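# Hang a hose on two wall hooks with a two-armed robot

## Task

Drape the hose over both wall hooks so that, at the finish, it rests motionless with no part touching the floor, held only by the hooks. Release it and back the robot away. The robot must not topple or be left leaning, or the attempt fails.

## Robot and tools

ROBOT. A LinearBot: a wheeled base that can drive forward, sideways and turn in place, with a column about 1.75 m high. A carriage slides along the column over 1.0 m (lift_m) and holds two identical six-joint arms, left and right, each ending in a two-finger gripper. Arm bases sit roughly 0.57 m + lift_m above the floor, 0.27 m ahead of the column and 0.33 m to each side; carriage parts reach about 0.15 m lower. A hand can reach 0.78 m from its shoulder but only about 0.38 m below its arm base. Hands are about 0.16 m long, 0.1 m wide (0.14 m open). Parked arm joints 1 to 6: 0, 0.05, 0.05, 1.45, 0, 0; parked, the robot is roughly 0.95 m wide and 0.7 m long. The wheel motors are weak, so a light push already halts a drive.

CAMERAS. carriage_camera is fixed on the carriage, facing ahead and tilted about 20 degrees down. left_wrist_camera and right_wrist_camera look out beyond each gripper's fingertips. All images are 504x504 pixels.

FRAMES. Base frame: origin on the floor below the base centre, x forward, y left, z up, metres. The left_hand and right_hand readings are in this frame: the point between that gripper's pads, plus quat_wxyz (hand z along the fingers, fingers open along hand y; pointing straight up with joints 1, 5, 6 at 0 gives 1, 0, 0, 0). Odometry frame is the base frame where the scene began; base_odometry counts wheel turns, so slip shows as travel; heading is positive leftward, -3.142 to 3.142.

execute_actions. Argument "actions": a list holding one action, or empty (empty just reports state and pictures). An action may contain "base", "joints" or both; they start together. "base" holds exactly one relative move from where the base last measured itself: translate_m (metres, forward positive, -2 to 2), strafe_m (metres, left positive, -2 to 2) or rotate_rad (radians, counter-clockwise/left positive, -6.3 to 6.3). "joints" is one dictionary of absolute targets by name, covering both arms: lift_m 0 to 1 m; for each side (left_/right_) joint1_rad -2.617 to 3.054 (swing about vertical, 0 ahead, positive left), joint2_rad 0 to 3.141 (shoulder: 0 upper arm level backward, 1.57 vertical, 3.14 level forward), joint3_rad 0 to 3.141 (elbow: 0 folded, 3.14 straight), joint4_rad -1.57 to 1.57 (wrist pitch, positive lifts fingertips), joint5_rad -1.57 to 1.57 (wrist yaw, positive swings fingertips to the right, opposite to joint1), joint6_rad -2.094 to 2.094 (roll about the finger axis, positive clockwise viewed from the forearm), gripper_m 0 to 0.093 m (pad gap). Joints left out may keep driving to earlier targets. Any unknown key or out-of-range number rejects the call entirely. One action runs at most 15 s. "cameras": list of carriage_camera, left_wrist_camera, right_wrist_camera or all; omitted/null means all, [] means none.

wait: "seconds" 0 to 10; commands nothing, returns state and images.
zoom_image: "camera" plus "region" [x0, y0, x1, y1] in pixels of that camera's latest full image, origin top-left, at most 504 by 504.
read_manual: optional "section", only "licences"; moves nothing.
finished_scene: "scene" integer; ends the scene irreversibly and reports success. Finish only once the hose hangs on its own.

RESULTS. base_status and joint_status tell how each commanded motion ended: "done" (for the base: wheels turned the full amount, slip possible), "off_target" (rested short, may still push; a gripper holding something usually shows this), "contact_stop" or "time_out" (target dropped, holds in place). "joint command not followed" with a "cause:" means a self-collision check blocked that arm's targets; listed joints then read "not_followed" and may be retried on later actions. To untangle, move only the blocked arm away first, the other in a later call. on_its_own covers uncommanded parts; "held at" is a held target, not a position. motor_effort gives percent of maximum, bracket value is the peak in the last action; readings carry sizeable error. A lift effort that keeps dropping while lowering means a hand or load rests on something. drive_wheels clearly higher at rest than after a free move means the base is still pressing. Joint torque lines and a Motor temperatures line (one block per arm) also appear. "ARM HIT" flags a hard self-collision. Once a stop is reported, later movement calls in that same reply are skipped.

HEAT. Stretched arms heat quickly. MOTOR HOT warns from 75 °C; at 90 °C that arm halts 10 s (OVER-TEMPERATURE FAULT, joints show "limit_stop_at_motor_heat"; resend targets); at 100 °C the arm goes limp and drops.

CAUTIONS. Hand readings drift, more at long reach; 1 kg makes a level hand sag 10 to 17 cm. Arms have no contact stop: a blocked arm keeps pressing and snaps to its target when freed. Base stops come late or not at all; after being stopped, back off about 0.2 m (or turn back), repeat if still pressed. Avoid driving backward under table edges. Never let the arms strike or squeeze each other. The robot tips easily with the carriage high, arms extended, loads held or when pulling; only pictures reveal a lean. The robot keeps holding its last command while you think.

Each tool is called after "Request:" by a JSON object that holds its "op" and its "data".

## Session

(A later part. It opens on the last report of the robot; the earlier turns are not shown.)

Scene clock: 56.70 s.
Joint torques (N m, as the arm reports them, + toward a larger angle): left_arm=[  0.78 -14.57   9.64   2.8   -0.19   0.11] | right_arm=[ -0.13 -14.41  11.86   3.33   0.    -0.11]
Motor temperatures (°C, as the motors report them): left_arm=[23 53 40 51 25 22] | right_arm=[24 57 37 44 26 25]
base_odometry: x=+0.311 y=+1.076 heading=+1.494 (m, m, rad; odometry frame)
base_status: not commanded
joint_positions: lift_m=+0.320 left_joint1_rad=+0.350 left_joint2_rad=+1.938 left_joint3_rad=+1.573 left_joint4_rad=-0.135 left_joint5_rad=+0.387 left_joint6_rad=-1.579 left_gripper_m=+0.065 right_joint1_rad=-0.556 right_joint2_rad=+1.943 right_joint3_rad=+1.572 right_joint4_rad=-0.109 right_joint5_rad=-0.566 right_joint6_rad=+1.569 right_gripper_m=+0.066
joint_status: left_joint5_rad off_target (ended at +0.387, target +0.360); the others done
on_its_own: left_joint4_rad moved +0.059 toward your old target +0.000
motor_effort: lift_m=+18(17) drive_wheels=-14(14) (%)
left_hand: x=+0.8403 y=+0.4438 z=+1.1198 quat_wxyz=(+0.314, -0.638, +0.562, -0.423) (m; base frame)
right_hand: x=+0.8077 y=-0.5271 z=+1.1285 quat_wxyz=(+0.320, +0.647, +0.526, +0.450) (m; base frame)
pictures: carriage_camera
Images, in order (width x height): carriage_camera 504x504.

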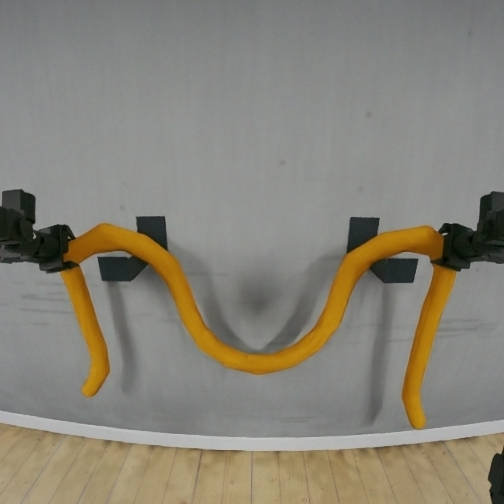

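Request:
{"op": "execute_actions", "data": {"actions": [{"joints":{"lift_m":0.23}}], "cameras": ["carriage_camera"]}}

Scene clock: 58.07 s.
Joint torques (N m, as the arm reports them, + toward a larger angle): left_arm=[  1.34 -13.03   9.68   2.46  -0.46   0.27] | right_arm=[ -0.07 -12.64  12.17   3.03   0.18  -0.28]
Motor temperatures (°C, as the motors report them): left_arm=[23 53 40 51 25 22] | right_arm=[24 58 37 44 26 25]
base_odometry: x=+0.311 y=+1.076 heading=+1.494 (m, m, rad; odometry frame)
base_status: not commanded
joint_positions: lift_m=+0.230 left_joint1_rad=+0.343 left_joint2_rad=+1.921 left_joint3_rad=+1.573 left_joint4_rad=-0.086 left_joint5_rad=+0.415 left_joint6_rad=-1.598 left_gripper_m=+0.065 right_joint1_rad=-0.556 right_joint2_rad=+1.922 right_joint3_rad=+1.572 right_joint4_rad=-0.076 right_joint5_rad=-0.582 right_joint6_rad=+1.589 right_gripper_m=+0.066
joint_status: all done
on_its_own: left_joint4_rad moved +0.050 toward your old target +0.000
motor_effort: lift_m=+19(19) drive_wheels=-14(14) (%)
left_hand: x=+0.8443 y=+0.4362 z=+1.0503 quat_wxyz=(+0.324, -0.618, +0.557, -0.450) (m; base frame)
right_hand: x=+0.8083 y=-0.5248 z=+1.0570 quat_wxyz=(+0.332, +0.633, +0.521, +0.466) (m; base frame)
pictures: carriage_camera
Images, in order (width x height): carriage_camera 504x504.

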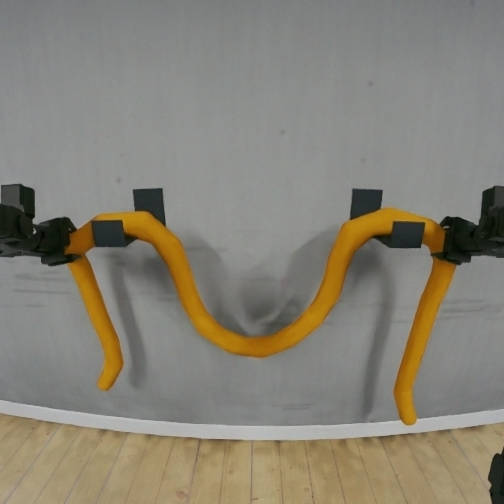

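Request:
{"op": "execute_actions", "data": {"actions": [{"joints":{"lift_m":0.2,"left_gripper_m":0.093,"right_gripper_m":0.093}}], "cameras": ["carriage_camera"]}}

Request:
{"op": "execute_actions", "data": {"actions": [{"base":{"translate_m":-0.5}}], "cameras": ["carriage_camera"]}}

Request:
{"op": "wait", "data": {"seconds": 10}}

Request:
{"op": "wait", "data": {"seconds": 10}}

Scene clock: 60.07 s.
Joint torques (N m, as the arm reports them, + toward a larger angle): left_arm=[  0.42 -12.1    8.76   1.88  -0.01   0.13] | right_arm=[ -0.06 -12.2   11.58   2.56   0.06  -0.24]
Motor temperatures (°C, as the motors report them): left_arm=[23 54 41 50 25 22] | right_arm=[24 58 38 44 26 25]
base_odometry: x=+0.311 y=+1.076 heading=+1.494 (m, m, rad; odometry frame)
base_status: not commanded
joint_positions: lift_m=+0.200 left_joint1_rad=+0.354 left_joint2_rad=+1.910 left_joint3_rad=+1.586 left_joint4_rad=-0.005 left_joint5_rad=+0.368 left_joint6_rad=-1.581 left_gripper_m=+0.093 right_joint1_rad=-0.556 right_joint2_rad=+1.916 right_joint3_rad=+1.576 right_joint4_rad=-0.030 right_joint5_rad=-0.572 right_joint6_rad=+1.581 right_gripper_m=+0.093
joint_status: all done
on_its_own: left_joint4_rad moved +0.081 to your old target +0.000; left_joint5_rad moved -0.046 to your old target +0.360; right_joint4_rad moved +0.045 to your old target +0.000
motor_effort: lift_m=+19(16) drive_wheels=-13(14) (%)
left_hand: x=+0.8495 y=+0.4526 z=+1.0493 quat_wxyz=(+0.382, -0.598, +0.541, -0.451) (m; base frame)
right_hand: x=+0.8111 y=-0.5283 z=+1.0412 quat_wxyz=(+0.358, +0.617, +0.521, +0.469) (m; base frame)
pictures: carriage_camera
Images, in order (width x height): carriage_camera 504x504.

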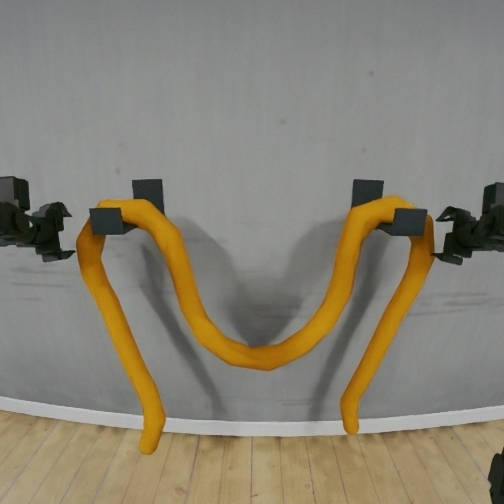

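Scene clock: 63.27 s.
Joint torques (N m, as the arm reports them, + toward a larger angle): left_arm=[  0.36 -12.05   8.85   1.83  -0.01   0.13] | right_arm=[ -0.01 -12.03  11.31   2.34  -0.01  -0.21]
Motor temperatures (°C, as the motors report them): left_arm=[23 54 41 48 25 22] | right_arm=[24 58 38 43 26 25]
base_odometry: x=+0.273 y=+0.577 heading=+1.493 (m, m, rad; odometry frame)
base_status: done
joint_positions: lift_m=+0.200 left_joint1_rad=+0.356 left_joint2_rad=+1.910 left_joint3_rad=+1.586 left_joint4_rad=+0.004 left_joint5_rad=+0.364 left_joint6_rad=-1.580 left_gripper_m=+0.093 right_joint1_rad=-0.557 right_joint2_rad=+1.916 right_joint3_rad=+1.578 right_joint4_rad=-0.012 right_joint5_rad=-0.562 right_joint6_rad=+1.579 right_gripper_m=+0.093
joint_status: not commanded
motor_effort: lift_m=+18(18) drive_wheels=-10(62) (%)
left_hand: x=+0.8497 y=+0.4549 z=+1.0512 quat_wxyz=(+0.387, -0.597, +0.539, -0.451) (m; base frame)
right_hand: x=+0.8123 y=-0.5311 z=+1.0454 quat_wxyz=(+0.369, +0.613, +0.519, +0.468) (m; base frame)
pictures: carriage_camera
Images, in order (width x height): carriage_camera 504x504.

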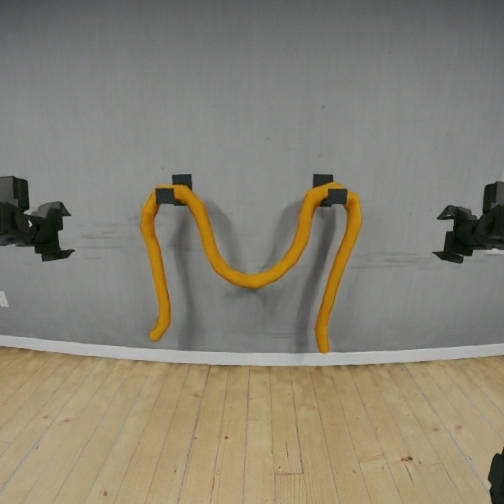

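Scene clock: 73.27 s.
Joint torques (N m, as the arm reports them, + toward a larger angle): left_arm=[  0.29 -12.09   8.83   1.82   0.     0.13] | right_arm=[  0.05 -12.05  11.44   2.34   0.01  -0.21]
Motor temperatures (°C, as the motors report them): left_arm=[23 54 42 45 25 22] | right_arm=[24 58 40 41 26 25]
base_odometry: x=+0.273 y=+0.577 heading=+1.493 (m, m, rad; odometry frame)
base_status: done
joint_positions: lift_m=+0.200 left_joint1_rad=+0.356 left_joint2_rad=+1.910 left_joint3_rad=+1.586 left_joint4_rad=+0.004 left_joint5_rad=+0.364 left_joint6_rad=-1.580 left_gripper_m=+0.093 right_joint1_rad=-0.557 right_joint2_rad=+1.916 right_joint3_rad=+1.578 right_joint4_rad=-0.012 right_joint5_rad=-0.562 right_joint6_rad=+1.579 right_gripper_m=+0.093
joint_status: not commanded
motor_effort: lift_m=+18(18) drive_wheels=-10(62) (%)
left_hand: x=+0.8497 y=+0.4549 z=+1.0512 quat_wxyz=(+0.387, -0.597, +0.539, -0.451) (m; base frame)
right_hand: x=+0.8123 y=-0.5311 z=+1.0454 quat_wxyz=(+0.369, +0.613, +0.519, +0.468) (m; base frame)
wait: 10.00 s; at rest by 0.27 s
pictures: carriage_camera, left_wrist_camera, right_wrist_camera
Images, in order (width x height): carriage_camera 504x504, left_wrist_camera 504x504, right_wrist_camera 504x504.

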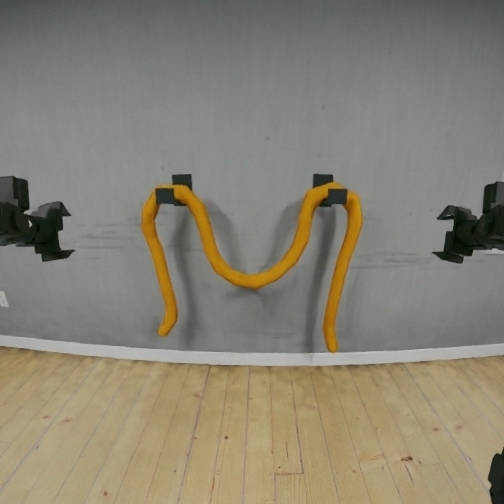

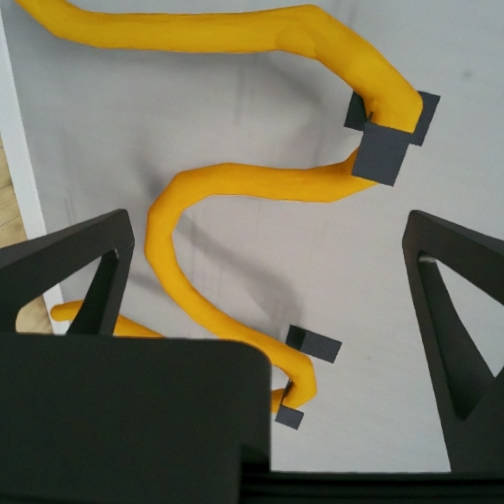

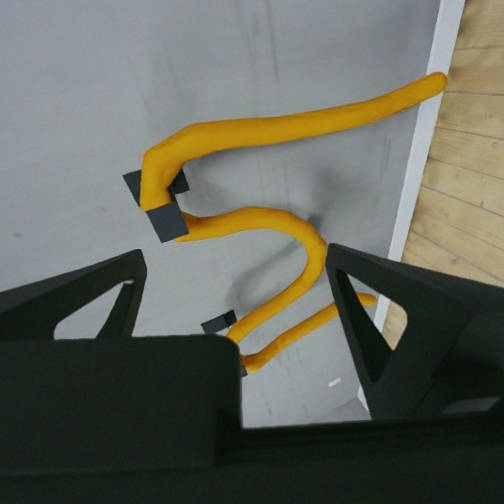

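Scene clock: 83.27 s.
Joint torques (N m, as the arm reports them, + toward a larger angle): left_arm=[  0.27 -12.05   8.82   1.82  -0.01   0.13] | right_arm=[  0.13 -12.15  11.42   2.32   0.    -0.19]
Motor temperatures (°C, as the motors report them): left_arm=[23 55 43 44 25 22] | right_arm=[24 59 41 41 26 25]
base_odometry: x=+0.273 y=+0.577 heading=+1.493 (m, m, rad; odometry frame)
base_status: done
joint_positions: lift_m=+0.200 left_joint1_rad=+0.356 left_joint2_rad=+1.910 left_joint3_rad=+1.586 left_joint4_rad=+0.004 left_joint5_rad=+0.364 left_joint6_rad=-1.580 left_gripper_m=+0.093 right_joint1_rad=-0.557 right_joint2_rad=+1.916 right_joint3_rad=+1.578 right_joint4_rad=-0.012 right_joint5_rad=-0.562 right_joint6_rad=+1.579 right_gripper_m=+0.093
joint_status: not commanded
motor_effort: lift_m=+18(18) drive_wheels=-10(62) (%)
left_hand: x=+0.8497 y=+0.4549 z=+1.0512 quat_wxyz=(+0.387, -0.597, +0.539, -0.451) (m; base frame)
right_hand: x=+0.8123 y=-0.5311 z=+1.0454 quat_wxyz=(+0.369, +0.613, +0.519, +0.468) (m; base frame)
wait: 10.00 s; at rest by 0.27 s
pictures: carriage_camera, left_wrist_camera, right_wrist_camera
Images, in order (width x height): carriage_camera 504x504, left_wrist_camera 504x504, right_wrist_camera 504x504.

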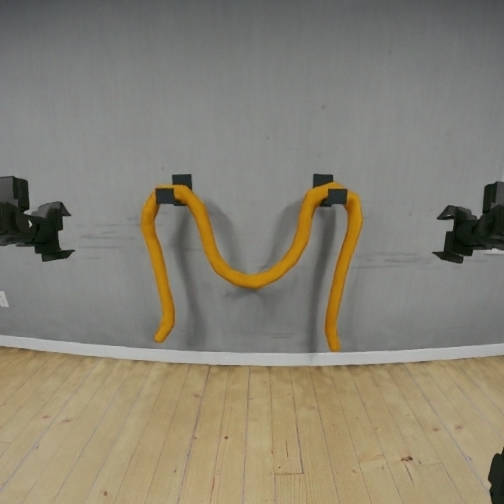

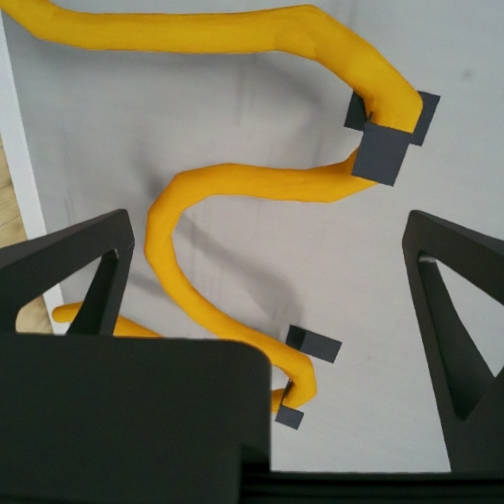

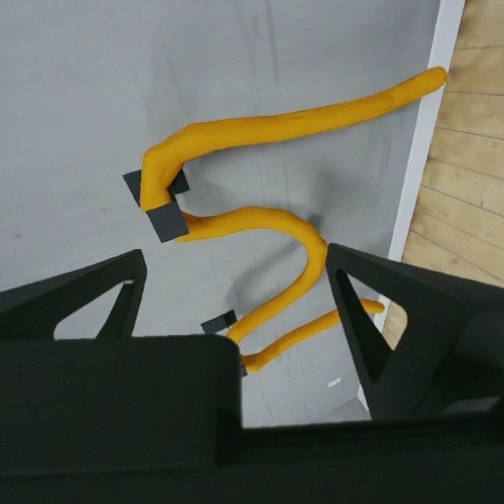

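Request:
{"op": "wait", "data": {"seconds": 10}}

Request:
{"op": "finished_scene", "data": {"scene": 2}}

Scene clock: 93.73 s.
Joint torques (N m, as the arm reports them, + toward a larger angle): left_arm=[  0.3  -12.09   8.8    1.83   0.     0.12] | right_arm=[  0.08 -12.01  11.5    2.33   0.01  -0.21]
Motor temperatures (°C, as the motors report them): left_arm=[23 55 44 43 25 22] | right_arm=[24 60 42 41 26 25]
base_odometry: x=+0.273 y=+0.577 heading=+1.493 (m, m, rad; odometry frame)
base_status: done
joint_positions: lift_m=+0.200 left_joint1_rad=+0.356 left_joint2_rad=+1.910 left_joint3_rad=+1.586 left_joint4_rad=+0.004 left_joint5_rad=+0.364 left_joint6_rad=-1.580 left_gripper_m=+0.093 right_joint1_rad=-0.557 right_joint2_rad=+1.916 right_joint3_rad=+1.578 right_joint4_rad=-0.012 right_joint5_rad=-0.562 right_joint6_rad=+1.579 right_gripper_m=+0.093
joint_status: not commanded
motor_effort: lift_m=+18(18) drive_wheels=-10(62) (%)
left_hand: x=+0.8497 y=+0.4549 z=+1.0512 quat_wxyz=(+0.387, -0.597, +0.539, -0.451) (m; base frame)
right_hand: x=+0.8123 y=-0.5311 z=+1.0454 quat_wxyz=(+0.369, +0.613, +0.519, +0.468) (m; base frame)
wait: 10.00 s; at rest from the start
pictures: carriage_camera, left_wrist_camera, right_wrist_camera
Images, in order (width x height): carriage_camera 504x504, left_wrist_camera 504x504, right_wrist_camera 504x504.

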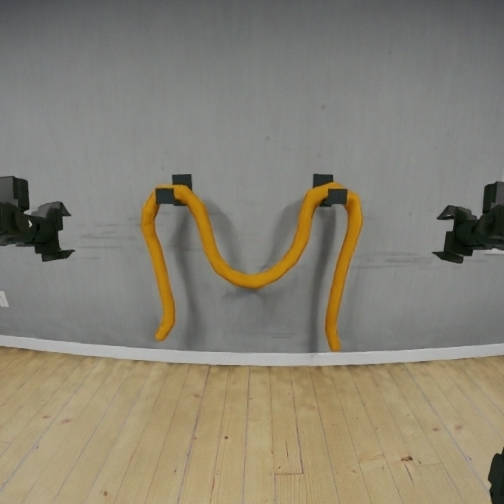

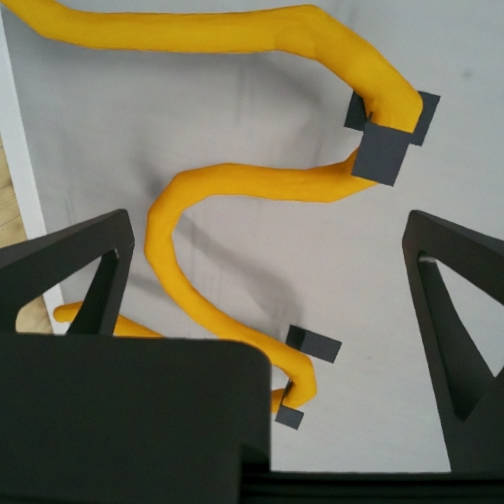

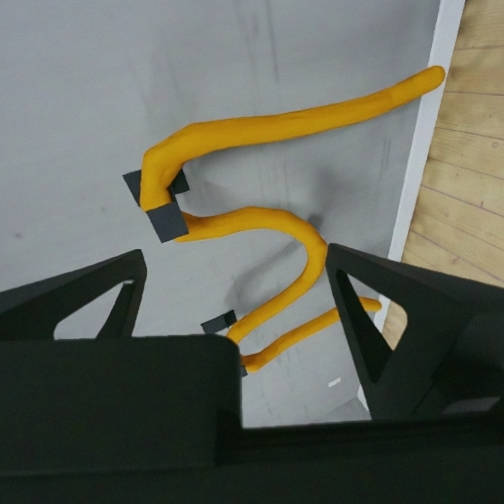

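The scene is finished: the task was done.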